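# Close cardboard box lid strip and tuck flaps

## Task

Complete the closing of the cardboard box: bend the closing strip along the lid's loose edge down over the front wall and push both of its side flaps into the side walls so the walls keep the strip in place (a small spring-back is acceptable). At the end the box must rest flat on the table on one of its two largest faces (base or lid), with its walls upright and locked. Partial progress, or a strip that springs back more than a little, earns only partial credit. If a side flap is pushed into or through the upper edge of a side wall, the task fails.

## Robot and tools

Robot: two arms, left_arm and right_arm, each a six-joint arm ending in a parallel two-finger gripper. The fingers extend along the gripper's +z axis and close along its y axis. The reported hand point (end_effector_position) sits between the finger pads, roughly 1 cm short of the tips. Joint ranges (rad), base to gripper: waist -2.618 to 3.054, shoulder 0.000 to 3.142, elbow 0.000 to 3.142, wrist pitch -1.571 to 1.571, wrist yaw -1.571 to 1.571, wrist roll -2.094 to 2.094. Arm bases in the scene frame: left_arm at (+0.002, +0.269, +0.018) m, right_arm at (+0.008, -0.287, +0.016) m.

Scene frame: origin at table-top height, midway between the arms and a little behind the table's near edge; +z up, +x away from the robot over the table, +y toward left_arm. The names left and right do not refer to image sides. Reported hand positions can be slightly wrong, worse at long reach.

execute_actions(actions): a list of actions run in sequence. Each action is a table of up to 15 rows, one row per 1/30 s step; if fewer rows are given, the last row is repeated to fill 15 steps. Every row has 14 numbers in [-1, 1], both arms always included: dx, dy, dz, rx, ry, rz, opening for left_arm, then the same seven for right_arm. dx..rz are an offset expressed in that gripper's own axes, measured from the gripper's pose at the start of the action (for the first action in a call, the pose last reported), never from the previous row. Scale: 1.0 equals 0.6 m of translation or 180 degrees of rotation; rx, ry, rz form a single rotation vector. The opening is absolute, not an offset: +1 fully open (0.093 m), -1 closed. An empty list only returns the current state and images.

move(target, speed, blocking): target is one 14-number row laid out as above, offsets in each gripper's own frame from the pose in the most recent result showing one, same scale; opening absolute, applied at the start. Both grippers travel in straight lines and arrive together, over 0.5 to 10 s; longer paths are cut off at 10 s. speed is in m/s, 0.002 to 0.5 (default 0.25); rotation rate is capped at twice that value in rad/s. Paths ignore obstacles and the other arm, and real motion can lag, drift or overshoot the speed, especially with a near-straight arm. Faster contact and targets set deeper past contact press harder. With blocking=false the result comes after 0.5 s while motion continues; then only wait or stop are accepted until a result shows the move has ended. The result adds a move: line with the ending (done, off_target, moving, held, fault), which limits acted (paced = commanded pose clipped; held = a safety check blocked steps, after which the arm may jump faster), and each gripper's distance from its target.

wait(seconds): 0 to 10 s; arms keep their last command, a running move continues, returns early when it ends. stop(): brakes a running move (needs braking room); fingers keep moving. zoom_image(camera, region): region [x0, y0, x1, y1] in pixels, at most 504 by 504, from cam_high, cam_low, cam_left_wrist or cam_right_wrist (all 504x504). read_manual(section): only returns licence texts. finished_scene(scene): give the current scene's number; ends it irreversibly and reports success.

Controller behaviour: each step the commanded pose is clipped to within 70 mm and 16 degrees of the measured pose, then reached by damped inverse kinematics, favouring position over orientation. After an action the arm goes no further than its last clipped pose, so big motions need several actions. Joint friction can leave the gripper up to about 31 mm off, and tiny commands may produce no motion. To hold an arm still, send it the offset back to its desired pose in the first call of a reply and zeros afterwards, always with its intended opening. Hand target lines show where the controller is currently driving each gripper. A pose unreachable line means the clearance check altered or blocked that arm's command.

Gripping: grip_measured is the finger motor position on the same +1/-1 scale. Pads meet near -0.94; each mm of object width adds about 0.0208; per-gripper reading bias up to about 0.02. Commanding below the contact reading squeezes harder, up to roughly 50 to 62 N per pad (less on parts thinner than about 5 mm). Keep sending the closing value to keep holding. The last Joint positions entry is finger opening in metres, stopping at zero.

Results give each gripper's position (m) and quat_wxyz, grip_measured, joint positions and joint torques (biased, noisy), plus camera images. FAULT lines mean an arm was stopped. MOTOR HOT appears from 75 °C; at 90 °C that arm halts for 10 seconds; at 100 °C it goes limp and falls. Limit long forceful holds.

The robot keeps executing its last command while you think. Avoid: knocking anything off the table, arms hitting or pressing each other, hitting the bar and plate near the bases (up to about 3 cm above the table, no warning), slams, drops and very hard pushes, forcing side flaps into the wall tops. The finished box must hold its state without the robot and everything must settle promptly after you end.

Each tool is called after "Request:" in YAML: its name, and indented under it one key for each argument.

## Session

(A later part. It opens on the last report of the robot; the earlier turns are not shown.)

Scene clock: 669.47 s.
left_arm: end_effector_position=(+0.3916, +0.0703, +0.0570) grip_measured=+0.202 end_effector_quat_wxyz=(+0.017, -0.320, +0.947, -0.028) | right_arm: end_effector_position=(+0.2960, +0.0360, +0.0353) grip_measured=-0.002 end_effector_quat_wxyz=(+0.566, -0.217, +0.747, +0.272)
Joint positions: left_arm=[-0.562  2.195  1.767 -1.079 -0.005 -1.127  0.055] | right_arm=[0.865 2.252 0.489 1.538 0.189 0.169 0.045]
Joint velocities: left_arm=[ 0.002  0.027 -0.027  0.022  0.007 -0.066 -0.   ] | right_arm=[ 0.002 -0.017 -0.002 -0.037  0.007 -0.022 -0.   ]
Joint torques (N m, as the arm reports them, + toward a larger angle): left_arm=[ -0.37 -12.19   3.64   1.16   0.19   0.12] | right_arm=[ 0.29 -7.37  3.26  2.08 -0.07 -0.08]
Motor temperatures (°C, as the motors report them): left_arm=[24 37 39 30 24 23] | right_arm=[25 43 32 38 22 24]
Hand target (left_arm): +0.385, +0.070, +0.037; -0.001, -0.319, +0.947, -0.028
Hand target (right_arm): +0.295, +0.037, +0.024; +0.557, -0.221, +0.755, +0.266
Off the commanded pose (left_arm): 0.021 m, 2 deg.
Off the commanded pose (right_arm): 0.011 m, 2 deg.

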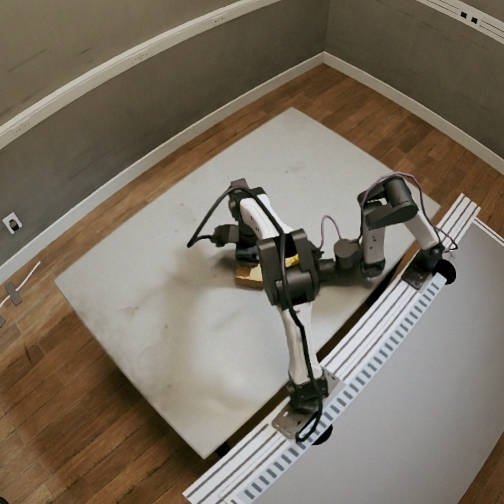

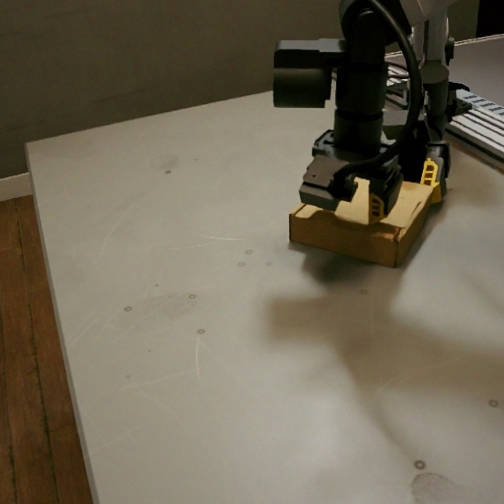

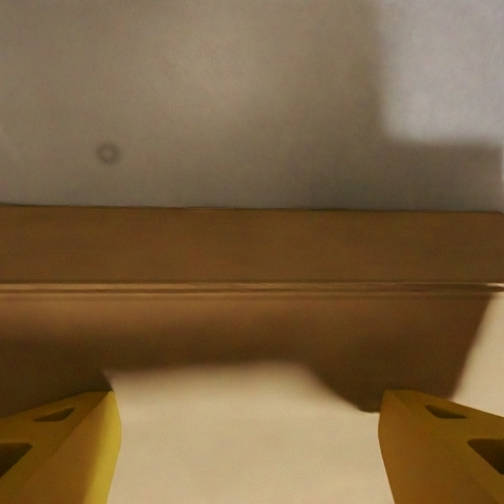

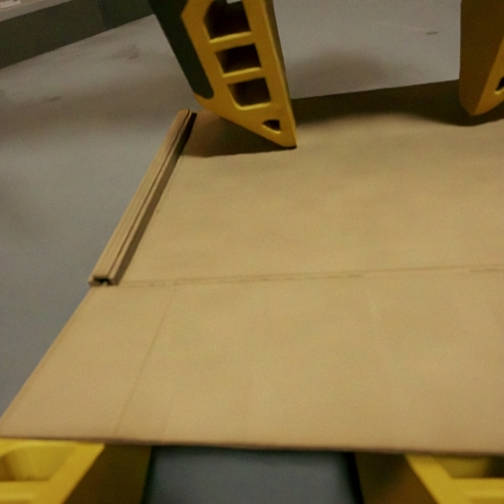

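Request:
move:
  target: [0.01,0.005,0.033,0,0.011,0,0.2,0.02,0.0,-0.06,0,0,0,-0.4]
  speed: 0.08

Request:
move:
  target: [0,0,0,0,0,0,0.2,0.01,0.075,0,0.02,0,0,-0.3]
  speed: 0.08

Scene clock: 685.03 s.
left_arm: end_effector_position=(+0.3925, +0.0698, +0.0572) grip_measured=+0.202 end_effector_quat_wxyz=(+0.020, -0.320, +0.947, -0.031) | right_arm: end_effector_position=(+0.2745, +0.0148, +0.0332) grip_measured=-0.398 end_effector_quat_wxyz=(+0.556, -0.218, +0.757, +0.264)
Joint positions: left_arm=[-0.562  2.191  1.759 -1.068 -0.005 -1.127  0.055] | right_arm=[0.886 2.215 0.372 1.585 0.215 0.18  0.026]
Joint velocities: left_arm=[-0.007 -0.007  0.007  0.037 -0.037 -0.051  0.   ] | right_arm=[ 0.017 -0.007 -0.007 -0.007 -0.037 -0.007 -0.001]
Joint torques (N m, as the arm reports them, + toward a larger angle): left_arm=[ -0.42 -12.05   3.93   1.16   0.24   0.09] | right_arm=[ 1.37 -9.28  0.67  2.25 -0.06 -0.01]
Motor temperatures (°C, as the motors report them): left_arm=[24 40 37 29 24 23] | right_arm=[25 42 32 39 22 24]
Hand target (left_arm): +0.386, +0.068, +0.038; +0.001, -0.319, +0.947, -0.033
Hand target (right_arm): +0.267, +0.012, +0.032; +0.551, -0.220, +0.760, +0.264
Off the commanded pose (left_arm): 0.021 m, 2 deg.
Off the commanded pose (right_arm): 0.009 m, 2 deg.
joint sent to its limit (right arm) — the command would take joint 4 (wrist pitch) past its upper limit, so that joint was sent only as far as its limit.
move: off_target (left_arm)

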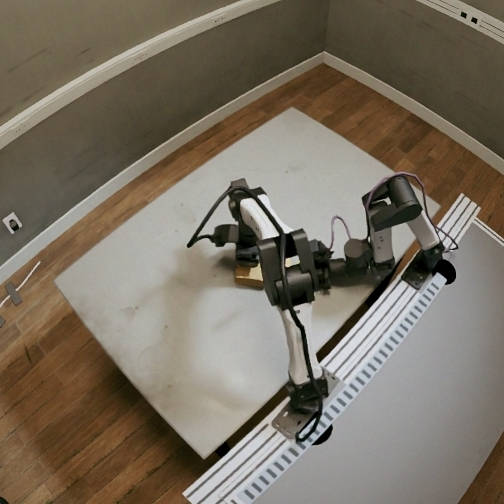

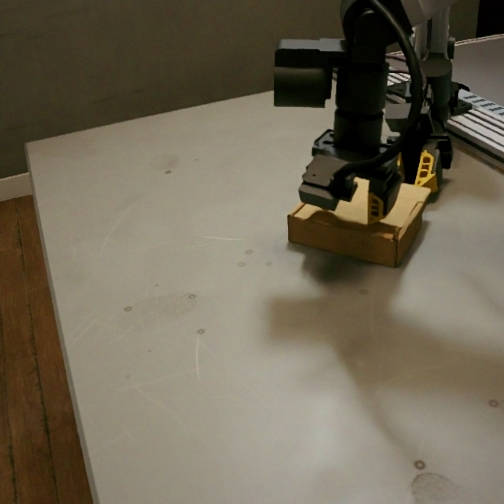

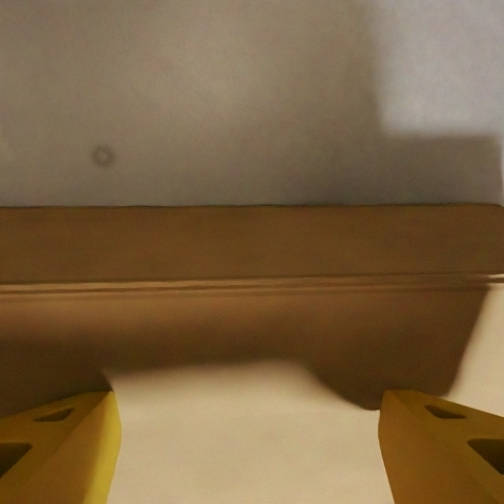

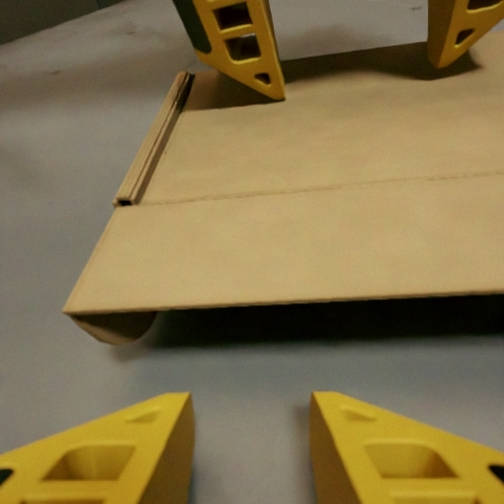

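Scene clock: 686.13 s.
left_arm: end_effector_position=(+0.3927, +0.0700, +0.0594) grip_measured=+0.202 end_effector_quat_wxyz=(+0.022, -0.320, +0.947, -0.032) | right_arm: end_effector_position=(+0.2429, +0.0410, +0.0300) grip_measured=-0.302 end_effector_quat_wxyz=(+0.560, -0.203, +0.767, +0.239)
Joint positions: left_arm=[-0.562  2.185  1.759 -1.069 -0.006 -1.127  0.055] | right_arm=[1.088 2.21  0.417 1.492 0.469 0.244 0.031]
Joint velocities: left_arm=[-0.012 -0.002 -0.017 -0.007  0.022 -0.037 -0.001] | right_arm=[ 0.007 -0.017 -0.002 -0.022  0.007  0.007  0.   ]
Joint torques (N m, as the arm reports them, + toward a larger angle): left_arm=[ -0.64 -13.03   7.46   0.67  -0.06   0.04] | right_arm=[ 1.27 -9.38  3.85  1.89  0.06 -0.01]
Motor temperatures (°C, as the motors report them): left_arm=[24 40 37 29 24 23] | right_arm=[25 42 32 39 22 24]
Hand target (left_arm): +0.392, +0.070, +0.057; +0.020, -0.320, +0.947, -0.031
Hand target (right_arm): +0.243, +0.049, +0.034; +0.562, -0.199, +0.765, +0.243
Off the commanded pose (left_arm): 0.002 m, 0 deg.
Off the commanded pose (right_arm): 0.009 m, 0 deg.
move: done

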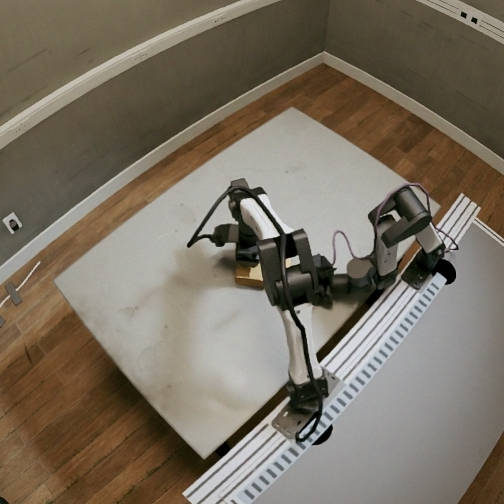

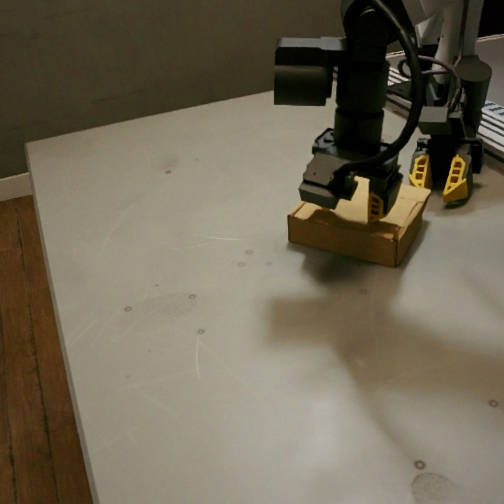

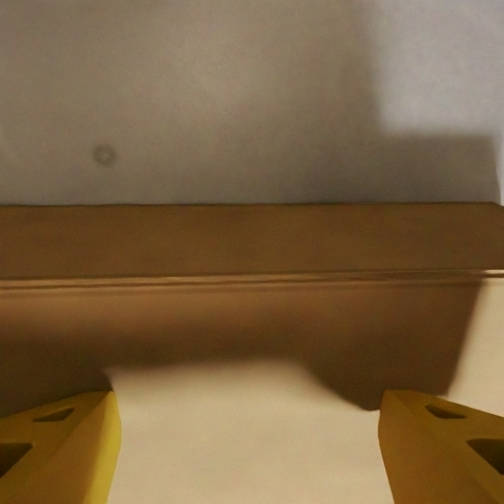

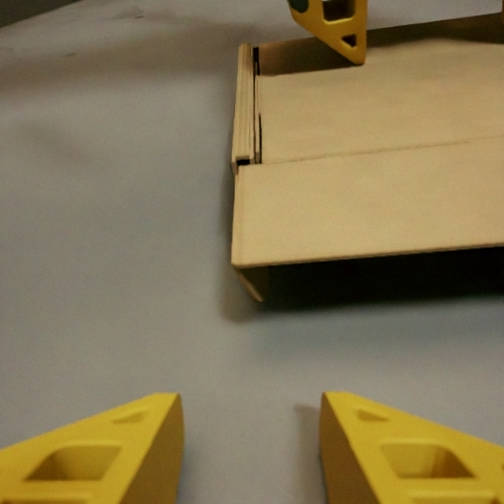

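Request:
move:
  target: [0.01,0.005,0.036,0,0.011,0,0.2,-0.005,0.005,0.083,0,0,0,-0.3]
  speed: 0.05

Scene clock: 692.83 s.
left_arm: end_effector_position=(+0.3926, +0.0697, +0.0573) grip_measured=+0.202 end_effector_quat_wxyz=(+0.022, -0.320, +0.947, -0.033) | right_arm: end_effector_position=(+0.2774, +0.0692, +0.0335) grip_measured=-0.302 end_effector_quat_wxyz=(+0.574, -0.189, +0.758, +0.246)
Joint positions: left_arm=[-0.562  2.185  1.751 -1.059 -0.005 -1.127  0.055] | right_arm=[1.029 2.265 0.582 1.433 0.428 0.226 0.031]
Joint velocities: left_arm=[-0.012 -0.017 -0.002 -0.037 -0.037 -0.081  0.   ] | right_arm=[-0.012  0.007 -0.017 -0.022 -0.037 -0.037 -0.001]
Joint torques (N m, as the arm reports them, + toward a larger angle): left_arm=[ -0.54 -11.96   3.79   1.28   0.25   0.1 ] | right_arm=[-0.33 -7.88  4.51  1.78 -0.24 -0.1 ]
Motor temperatures (°C, as the motors report them): left_arm=[24 41 38 29 24 23] | right_arm=[25 43 32 39 22 24]
Hand target (left_arm): +0.387, +0.068, +0.038; +0.005, -0.319, +0.947, -0.037
Hand target (right_arm): +0.279, +0.073, +0.020; +0.561, -0.203, +0.767, +0.239
Off the commanded pose (left_arm): 0.020 m, 2 deg.
Off the commanded pose (right_arm): 0.014 m, 3 deg.
move: off_target (left_arm, right_arm)

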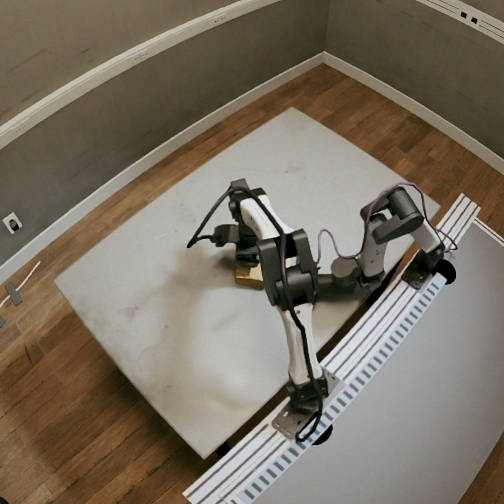

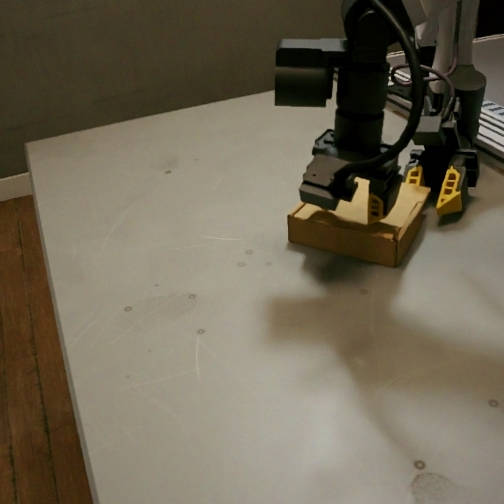

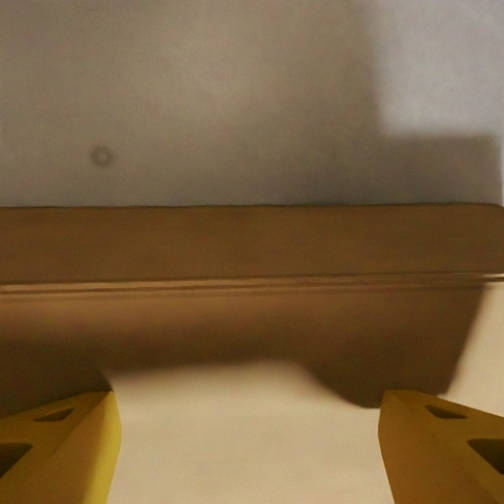

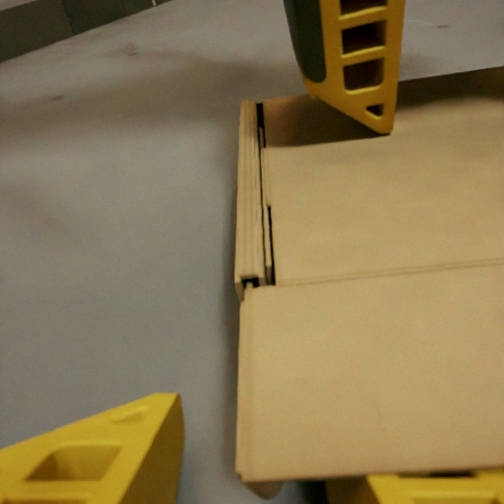

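Request:
execute_actions:
  actions:
    - [[0.01,0.005,0.033,0,0.011,0,0.2,0,0,0,0,0,0,-1]]

Request:
move:
  target: [0.01,0.005,0.033,0,0.011,0,0.2,-0.005,0.008,0,0,0,0.14,-1]
  speed: 0.1

Scene clock: 704.50 s.
left_arm: end_effector_position=(+0.3934, +0.0690, +0.0574) grip_measured=+0.202 end_effector_quat_wxyz=(+0.023, -0.320, +0.947, -0.036) | right_arm: end_effector_position=(+0.2774, +0.0693, +0.0337) grip_measured=-0.969 end_effector_quat_wxyz=(+0.574, -0.189, +0.757, +0.246)
Joint positions: left_arm=[-0.562  2.185  1.751 -1.054 -0.003 -1.127  0.055] | right_arm=[1.029 2.265 0.582 1.434 0.427 0.225 0.   ]
Joint velocities: left_arm=[-0.027 -0.012 -0.007 -0.007 -0.051 -0.095  0.   ] | right_arm=[ 0.002  0.002 -0.002 -0.066 -0.007 -0.022  0.   ]
Joint torques (N m, as the arm reports them, + toward a larger angle): left_arm=[ -0.47 -12.17   3.51   1.29   0.24   0.08] | right_arm=[ 0.25 -9.85  3.03  2.16 -0.04 -0.07]
Motor temperatures (°C, as the motors report them): left_arm=[24 43 37 29 24 23] | right_arm=[25 43 32 39 22 24]
Hand target (left_arm): +0.387, +0.067, +0.038; +0.005, -0.319, +0.947, -0.038
Hand target (right_arm): +0.277, +0.069, +0.034; +0.574, -0.189, +0.758, +0.246
Off the commanded pose (left_arm): 0.021 m, 2 deg.
Off the commanded pose (right_arm): 0.000 m, 0 deg.

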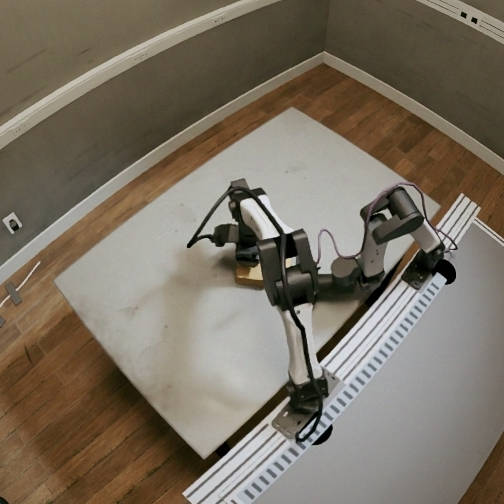

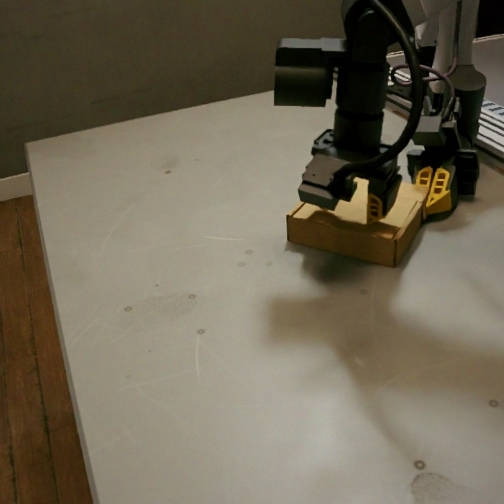

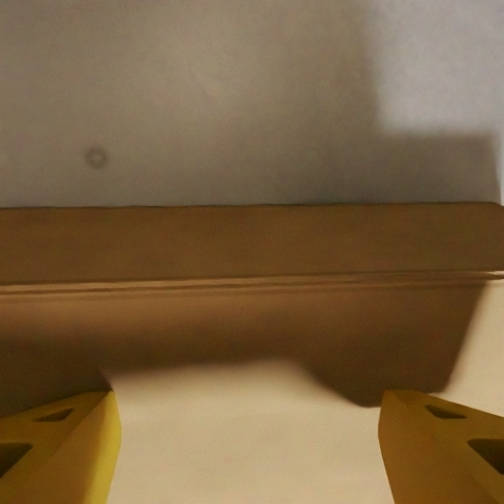

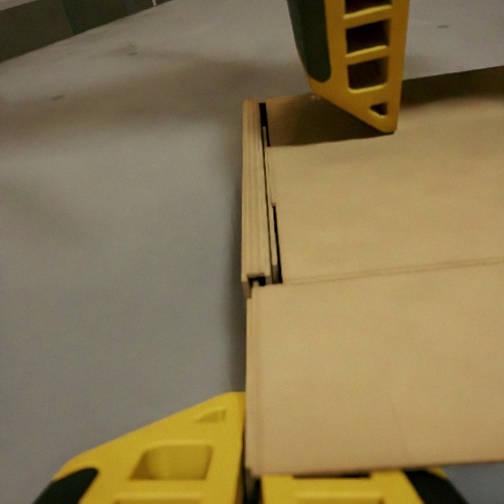

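Scene clock: 707.10 s.
left_arm: end_effector_position=(+0.3980, +0.0614, +0.0603) grip_measured=+0.202 end_effector_quat_wxyz=(+0.025, -0.319, +0.946, -0.058) | right_arm: end_effector_position=(+0.2779, +0.0722, +0.0444) grip_measured=-0.969 end_effector_quat_wxyz=(+0.518, -0.034, +0.772, +0.366)
Joint positions: left_arm=[-0.562  2.18   1.751 -1.025  0.025 -1.127  0.055] | right_arm=[1.029 2.243 0.582 1.441 0.419 0.622 0.   ]
Joint velocities: left_arm=[-0.002 -0.007  0.007  0.051 -0.022  0.022  0.   ] | right_arm=[-0.012  0.002  0.007 -0.007 -0.037  0.022  0.   ]
Joint torques (N m, as the arm reports them, + toward a larger angle): left_arm=[ -0.55 -11.77   3.61   1.04  -0.02   0.09] | right_arm=[ 1.35 -9.18  3.55  1.9   0.15  0.21]
Motor temperatures (°C, as the motors report them): left_arm=[24 43 37 29 24 23] | right_arm=[25 43 32 39 22 24]
Hand target (left_arm): +0.388, +0.066, +0.038; +0.007, -0.319, +0.947, -0.041
Hand target (right_arm): +0.275, +0.073, +0.037; +0.508, -0.020, +0.780, +0.366
Off the commanded pose (left_arm): 0.026 m, 3 deg.
Off the commanded pose (right_arm): 0.008 m, 2 deg.
move: off_target (left_arm)

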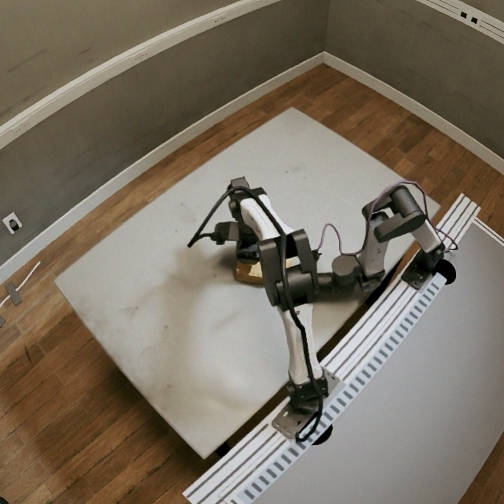

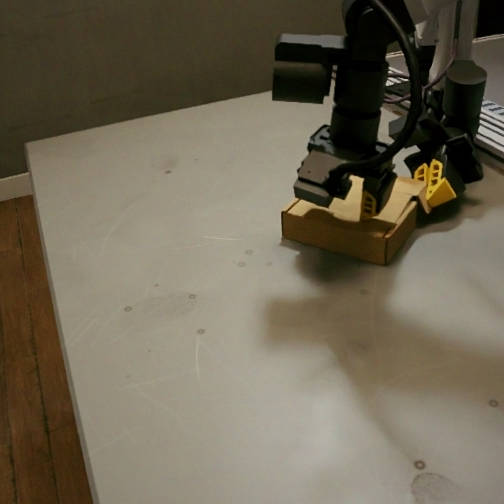

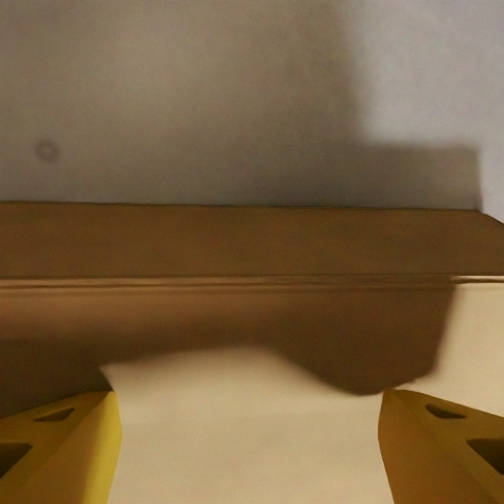

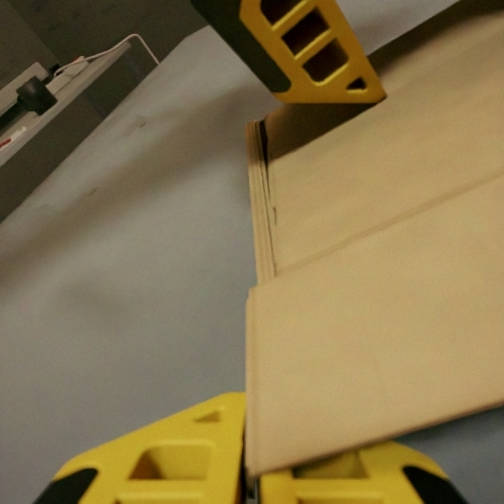

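Request:
move:
  target: [0.01,0.015,0.036,0.012,0.011,0,0.2,0.01,0,0,0,0,-0.17,-0.5]
  speed: 0.15

Request:
move:
  target: [0.01,0.005,0.033,0,0.011,0,0.2,0.02,-0.01,-0.085,0,0,0,-0.3]
  speed: 0.1

Scene clock: 714.07 s.
left_arm: end_effector_position=(+0.3999, +0.0607, +0.0603) grip_measured=+0.202 end_effector_quat_wxyz=(+0.039, -0.319, +0.943, -0.089) | right_arm: end_effector_position=(+0.2786, +0.0701, +0.0406) grip_measured=-0.502 end_effector_quat_wxyz=(+0.594, -0.228, +0.740, +0.216)
Joint positions: left_arm=[-0.551  2.13   1.661 -0.922  0.051 -1.121  0.055] | right_arm=[1.029 2.254 0.582 1.444 0.43  0.107 0.021]
Joint velocities: left_arm=[-0.002 -0.002  0.027  0.037  0.007  0.022  0.   ] | right_arm=[-0.007 -0.007 -0.002  0.022  0.022 -0.051 -0.001]
Joint torques (N m, as the arm reports them, + toward a larger angle): left_arm=[ -0.45 -11.37   3.79   1.3    0.2    0.13] | right_arm=[ 1.11 -8.67  3.37  2.3  -0.01 -0.22]
Motor temperatures (°C, as the motors report them): left_arm=[24 43 36 29 24 23] | right_arm=[25 43 32 39 22 24]
Hand target (left_arm): +0.389, +0.063, +0.038; +0.015, -0.318, +0.945, -0.081
Hand target (right_arm): +0.275, +0.074, +0.039; +0.596, -0.237, +0.736, +0.216
Off the commanded pose (left_arm): 0.025 m, 3 deg.
Off the commanded pose (right_arm): 0.005 m, 1 deg.
move: off_target (left_arm)

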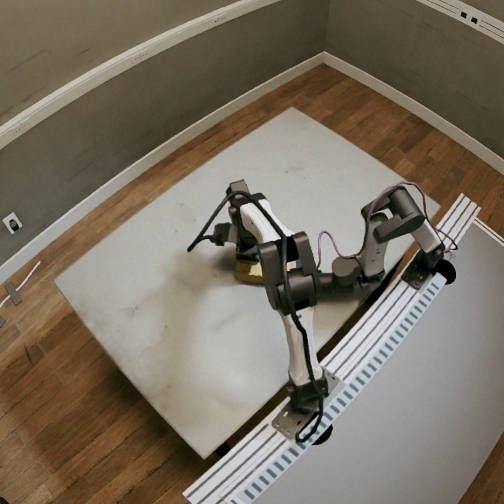

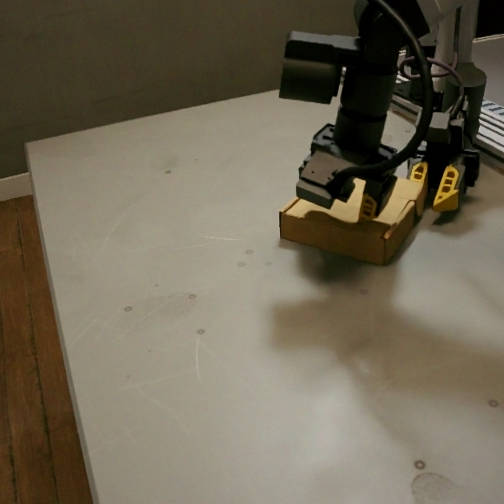

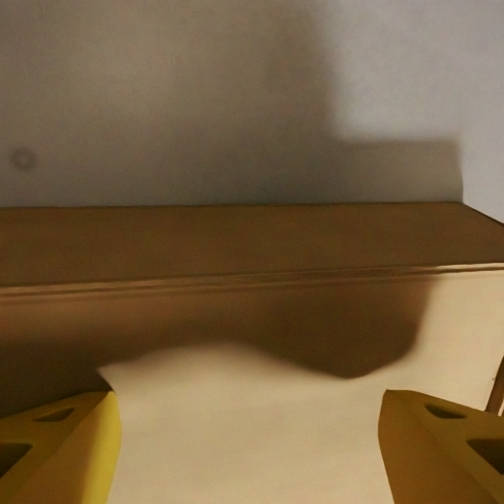

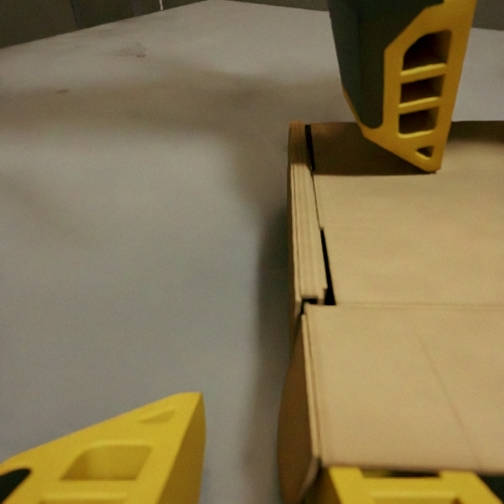

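Scene clock: 715.07 s.
left_arm: end_effector_position=(+0.4041, +0.0558, +0.0638) grip_measured=+0.202 end_effector_quat_wxyz=(+0.043, -0.318, +0.941, -0.104) | right_arm: end_effector_position=(+0.2470, +0.0374, +0.0407) grip_measured=-0.302 end_effector_quat_wxyz=(+0.594, -0.226, +0.742, +0.215)
Joint positions: left_arm=[-0.551  2.125  1.661 -0.898  0.066 -1.121  0.055] | right_arm=[1.082 2.229 0.407 1.584 0.486 0.124 0.031]
Joint velocities: left_arm=[ 0.012  0.002 -0.002  0.051 -0.051 -0.007 -0.   ] | right_arm=[-0.017 -0.002  0.002 -0.051 -0.007 -0.007  0.   ]
Joint torques (N m, as the arm reports them, + toward a larger angle): left_arm=[ -0.75 -10.77   4.66   1.26   0.15   0.08] | right_arm=[ 1.5  -9.26  0.72  2.17 -0.01  0.  ]
Motor temperatures (°C, as the motors report them): left_arm=[24 43 36 29 24 23] | right_arm=[25 43 32 40 22 24]
Hand target (left_arm): +0.395, +0.056, +0.041; +0.022, -0.318, +0.943, -0.095
Hand target (right_arm): +0.241, +0.034, +0.040; +0.590, -0.229, +0.744, +0.214
Off the commanded pose (left_arm): 0.025 m, 3 deg.
Off the commanded pose (right_arm): 0.008 m, 0 deg.
joint sent to its limit (right arm) — the command would take joint 4 (wrist pitch) past its upper limit, so that joint was sent only as far as its limit.
move: off_target (left_arm)

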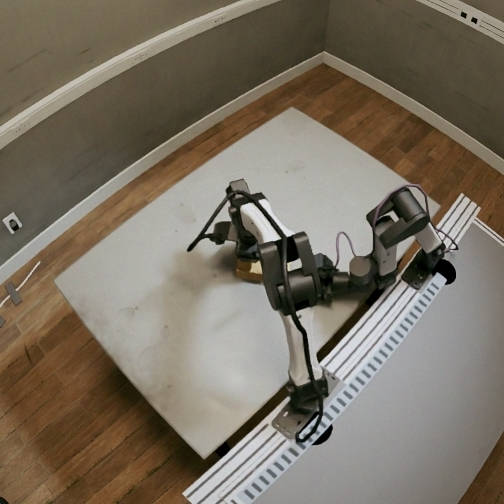

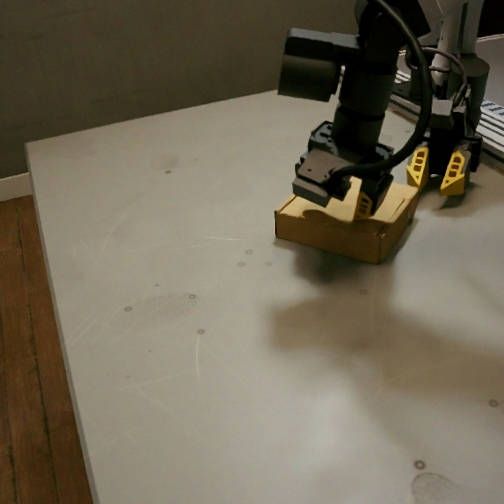

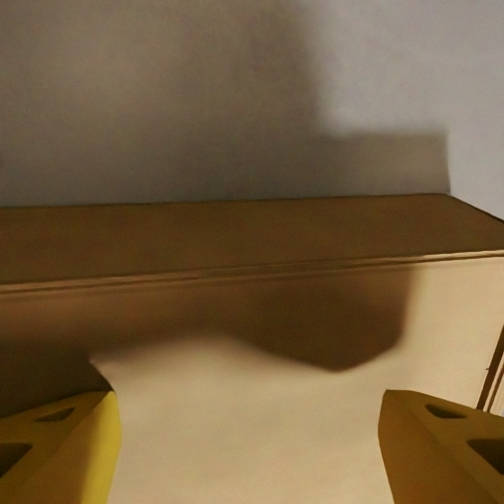

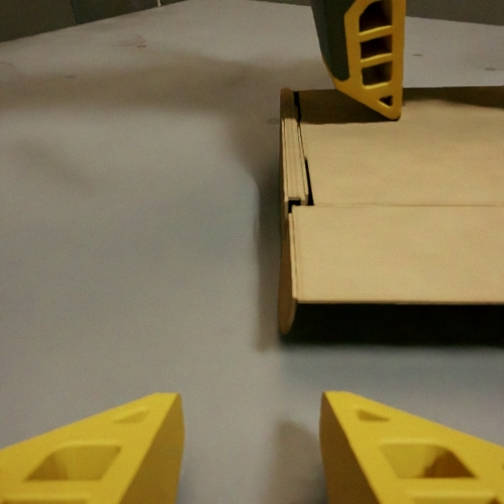

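Request:
move:
  target: [0.02,0.04,-0.04,-0.065,0.03,0,0.2,0.015,-0.25,0,0,0,0,-0.3]
  speed: 0.15

Request:
move:
  target: [0.0,0.0,0.08,0,0,0,0.2,0,0,0,0,0,0,-0.3]
  speed: 0.08

Scene clock: 723.50 s.
left_arm: end_effector_position=(+0.3765, +0.0700, +0.0895) grip_measured=+0.202 end_effector_quat_wxyz=(-0.025, -0.315, +0.948, -0.036) | right_arm: end_effector_position=(+0.3420, -0.0815, +0.0330) grip_measured=-0.302 end_effector_quat_wxyz=(+0.576, -0.235, +0.757, +0.201)
Joint positions: left_arm=[-0.551  2.171  1.858 -1.244  0.067 -1.108  0.055] | right_arm=[ 0.449  2.172  0.32   1.587 -0.122 -0.038  0.031]
Joint velocities: left_arm=[ 0.007 -0.012 -0.012 -0.051 -0.037 -0.081  0.   ] | right_arm=[ 0.002  0.002 -0.017 -0.022  0.007  0.022 -0.001]
Joint torques (N m, as the arm reports them, + toward a larger angle): left_arm=[ -0.63 -10.84   8.87   0.28  -0.07   0.16] | right_arm=[-0.57 -7.72  1.29  2.24 -0.26 -0.14]
Motor temperatures (°C, as the motors report them): left_arm=[24 43 36 29 24 23] | right_arm=[25 44 31 41 22 24]
Hand target (left_arm): +0.376, +0.071, +0.082; -0.034, -0.313, +0.949, -0.024
Hand target (right_arm): +0.338, -0.084, +0.029; +0.569, -0.240, +0.760, +0.201
Off the commanded pose (left_arm): 0.008 m, 2 deg.
Off the commanded pose (right_arm): 0.012 m, 3 deg.
joint sent to its limit (right arm) — the command would take joint 4 (wrist pitch) past its upper limit, so that joint was sent only as far as its limit.
move: off_target (right_arm)

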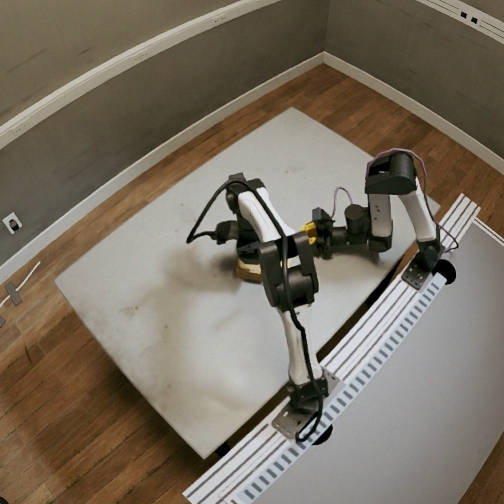

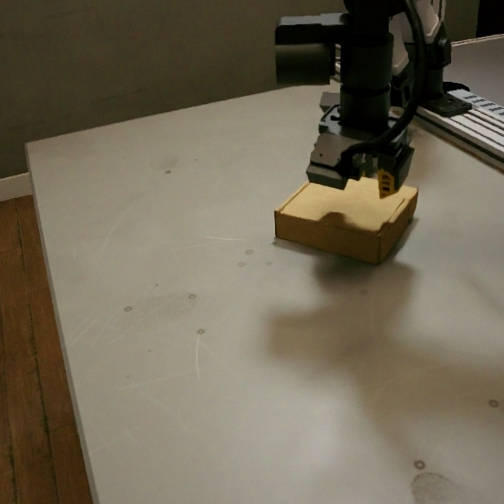

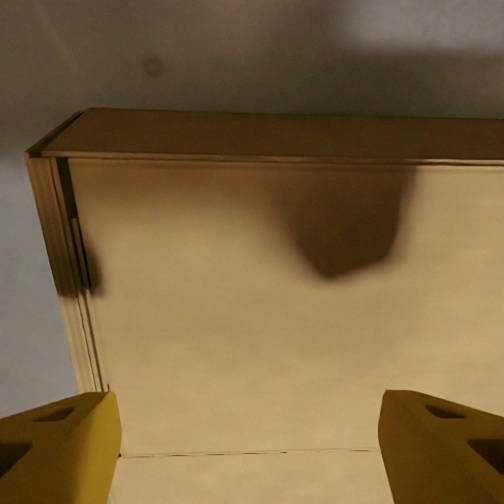

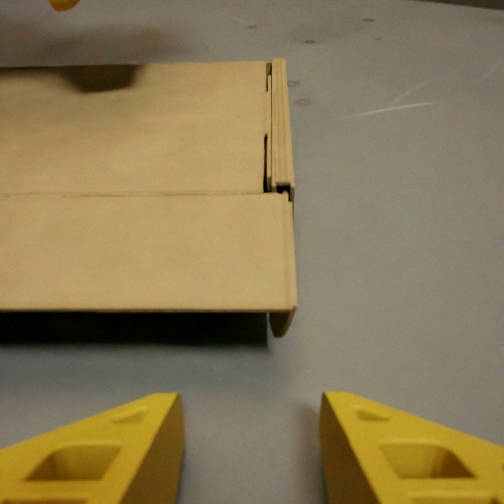

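Scene clock: 724.57 s.
left_arm: end_effector_position=(+0.3812, +0.0671, +0.0614) grip_measured=+0.202 end_effector_quat_wxyz=(-0.012, -0.316, +0.947, -0.049) | right_arm: end_effector_position=(+0.3420, -0.0815, +0.0330) grip_measured=-0.302 end_effector_quat_wxyz=(+0.576, -0.235, +0.757, +0.201)
Joint positions: left_arm=[-0.551  2.171  1.744 -1.092  0.067 -1.111  0.055] | right_arm=[ 0.449  2.172  0.32   1.587 -0.122 -0.038  0.031]
Joint velocities: left_arm=[-0.002  0.002 -0.002  0.095  0.022 -0.037 -0.001] | right_arm=[ 0.002  0.007 -0.007 -0.022 -0.081 -0.037  0.001]
Joint torques (N m, as the arm reports them, + toward a larger angle): left_arm=[ -1.38 -10.6    5.86   0.8   -0.05   0.  ] | right_arm=[ 0.32 -7.95  2.08  2.23 -0.11 -0.05]
Motor temperatures (°C, as the motors report them): left_arm=[24 43 36 28 24 23] | right_arm=[25 44 31 41 22 24]
Hand target (left_arm): +0.375, +0.066, +0.042; -0.025, -0.315, +0.948, -0.035
Hand target (right_arm): +0.342, -0.081, +0.033; +0.576, -0.235, +0.757, +0.201
Off the commanded pose (left_arm): 0.021 m, 2 deg.
Off the commanded pose (right_arm): 0.000 m, 0 deg.
move: off_target (left_arm)

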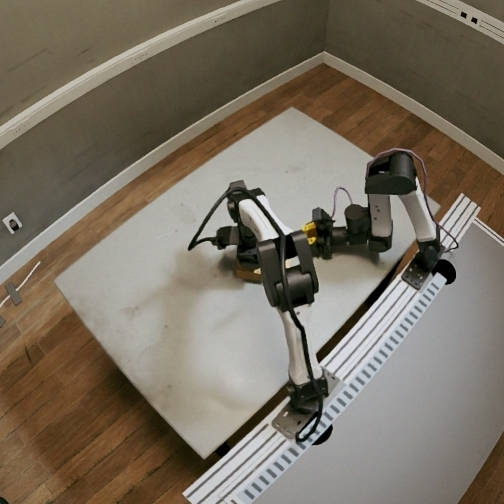

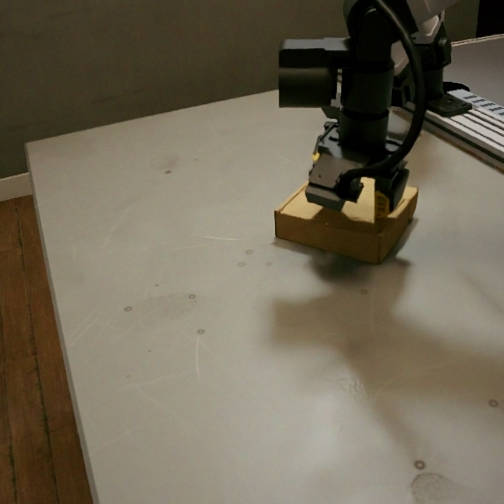

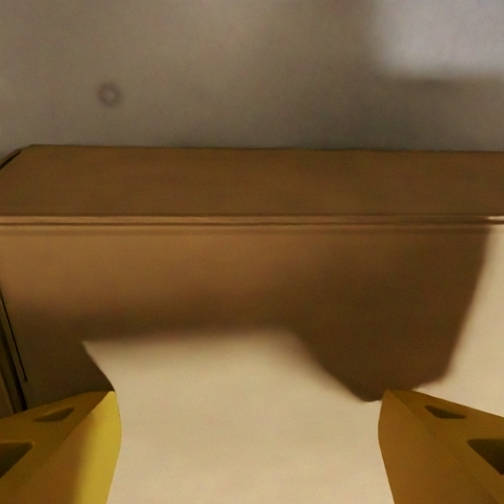

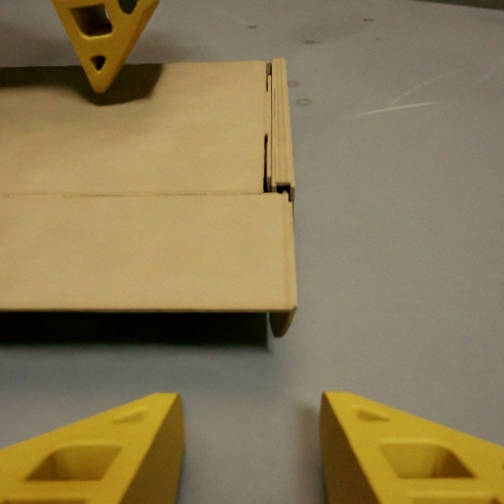

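Request:
move:
  target: [0,-0.075,-0.035,-0.02,0,0,0.2,0.0,-0.03,0.02,0,0,0,-0.3]
  speed: 0.08

Request:
move:
  target: [0.005,0.0,0.075,0,0.01,0,0.2,-0.005,0,0.05,0,0,0,-0.3]
  speed: 0.06

Scene clock: 731.07 s.
left_arm: end_effector_position=(+0.4112, +0.0371, +0.0958) grip_measured=+0.202 end_effector_quat_wxyz=(-0.013, -0.316, +0.948, -0.033) | right_arm: end_effector_position=(+0.3581, -0.0906, +0.0360) grip_measured=-0.302 end_effector_quat_wxyz=(+0.583, -0.230, +0.753, +0.200)
Joint positions: left_arm=[-0.589  2.388  2.246 -1.401  0.045 -1.147  0.055] | right_arm=[ 0.389  2.172  0.356  1.566 -0.172 -0.051  0.031]
Joint velocities: left_arm=[ 0.007 -0.012 -0.007  0.022  0.022 -0.066 -0.001] | right_arm=[-0.002 -0.007 -0.007 -0.007 -0.022 -0.066 -0.001]
Joint torques (N m, as the arm reports them, + toward a larger angle): left_arm=[ -1.45 -12.7    8.97   0.35  -0.11  -0.03] | right_arm=[-0.31 -6.87  3.63  1.99 -0.28 -0.14]
Motor temperatures (°C, as the motors report them): left_arm=[24 43 36 28 24 23] | right_arm=[25 43 31 41 22 24]
Hand target (left_arm): +0.408, +0.035, +0.087; -0.021, -0.315, +0.949, -0.020
Hand target (right_arm): +0.362, -0.089, +0.029; +0.576, -0.235, +0.757, +0.200
Off the commanded pose (left_arm): 0.011 m, 2 deg.
Off the commanded pose (right_arm): 0.008 m, 1 deg.
move: off_target (left_arm)

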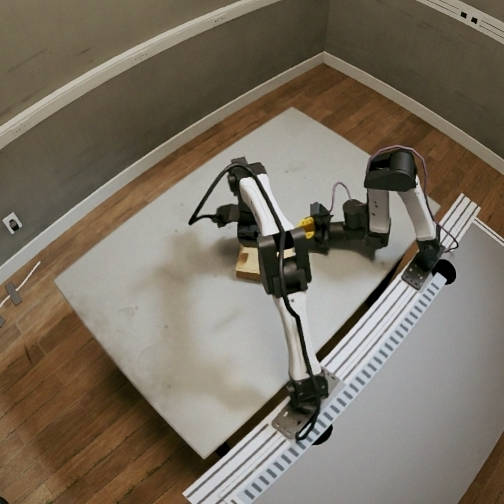

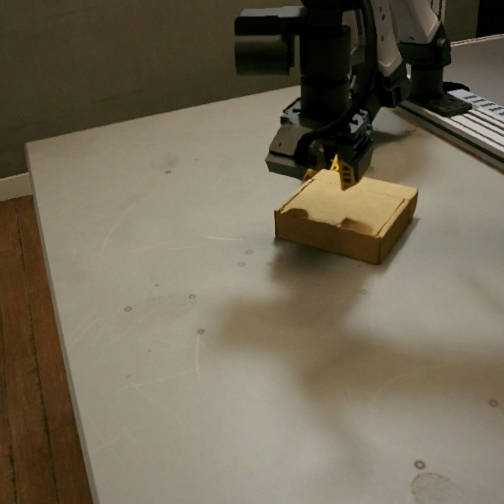

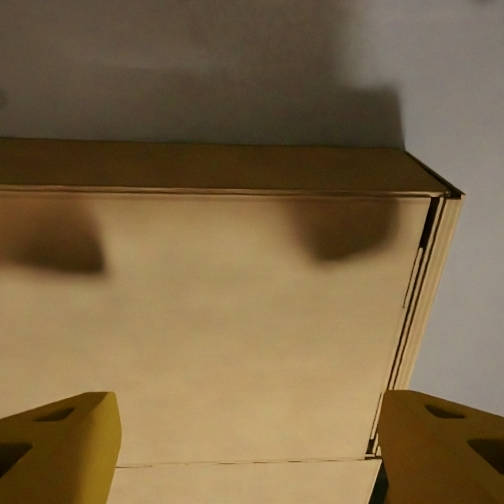

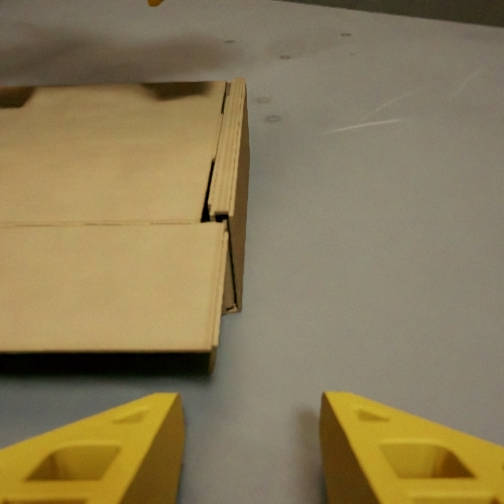

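Scene clock: 732.27 s.
left_arm: end_effector_position=(+0.4122, +0.0320, +0.0645) grip_measured=+0.202 end_effector_quat_wxyz=(-0.018, -0.316, +0.948, -0.043) | right_arm: end_effector_position=(+0.3804, -0.0794, +0.0392) grip_measured=-0.302 end_effector_quat_wxyz=(+0.593, -0.228, +0.747, +0.198)
Joint positions: left_arm=[-0.589  2.388  2.121 -1.266  0.066 -1.147  0.055] | right_arm=[ 0.395  2.189  0.452  1.509 -0.161 -0.051  0.031]
Joint velocities: left_arm=[-0.012  0.002  0.002 -0.051 -0.022 -0.022 -0.001] | right_arm=[ 0.002 -0.007 -0.002 -0.022  0.051 -0.051 -0.   ]
Joint torques (N m, as the arm reports them, + toward a larger angle): left_arm=[ -0.78 -13.85   5.64   0.78   0.03   0.02] | right_arm=[ 1.56 -7.46  4.17  2.   -0.06 -0.01]
Motor temperatures (°C, as the motors report them): left_arm=[24 44 36 28 24 23] | right_arm=[25 43 31 41 22 24]
Hand target (left_arm): +0.409, +0.031, +0.051; -0.028, -0.315, +0.948, -0.038
Hand target (right_arm): +0.381, -0.073, +0.031; +0.583, -0.230, +0.753, +0.200
Off the commanded pose (left_arm): 0.014 m, 1 deg.
Off the commanded pose (right_arm): 0.010 m, 1 deg.
move: off_target (left_arm)

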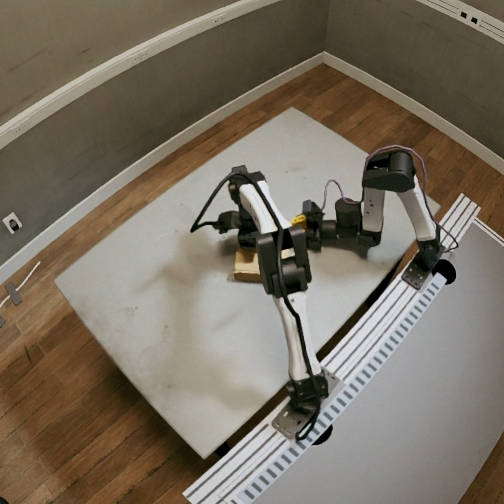

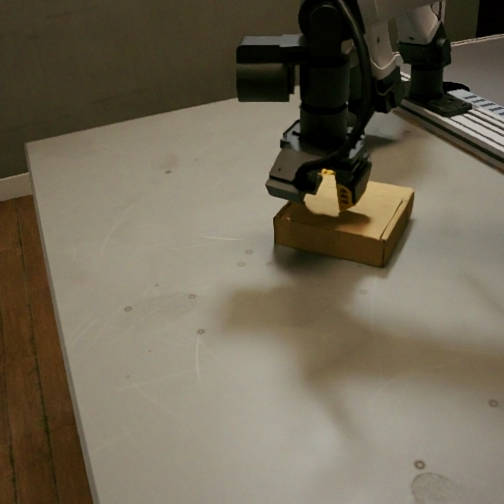

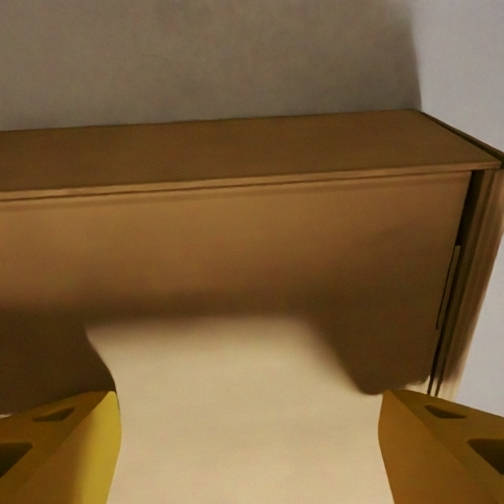

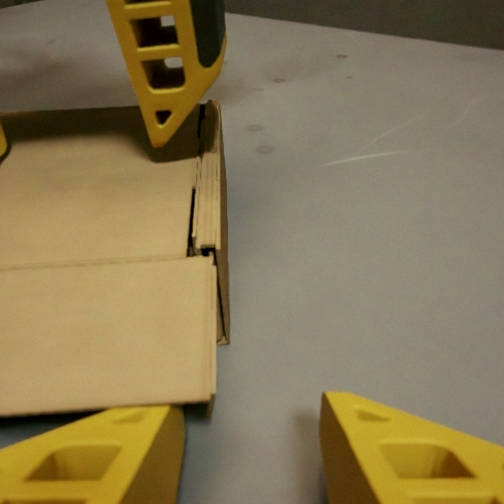

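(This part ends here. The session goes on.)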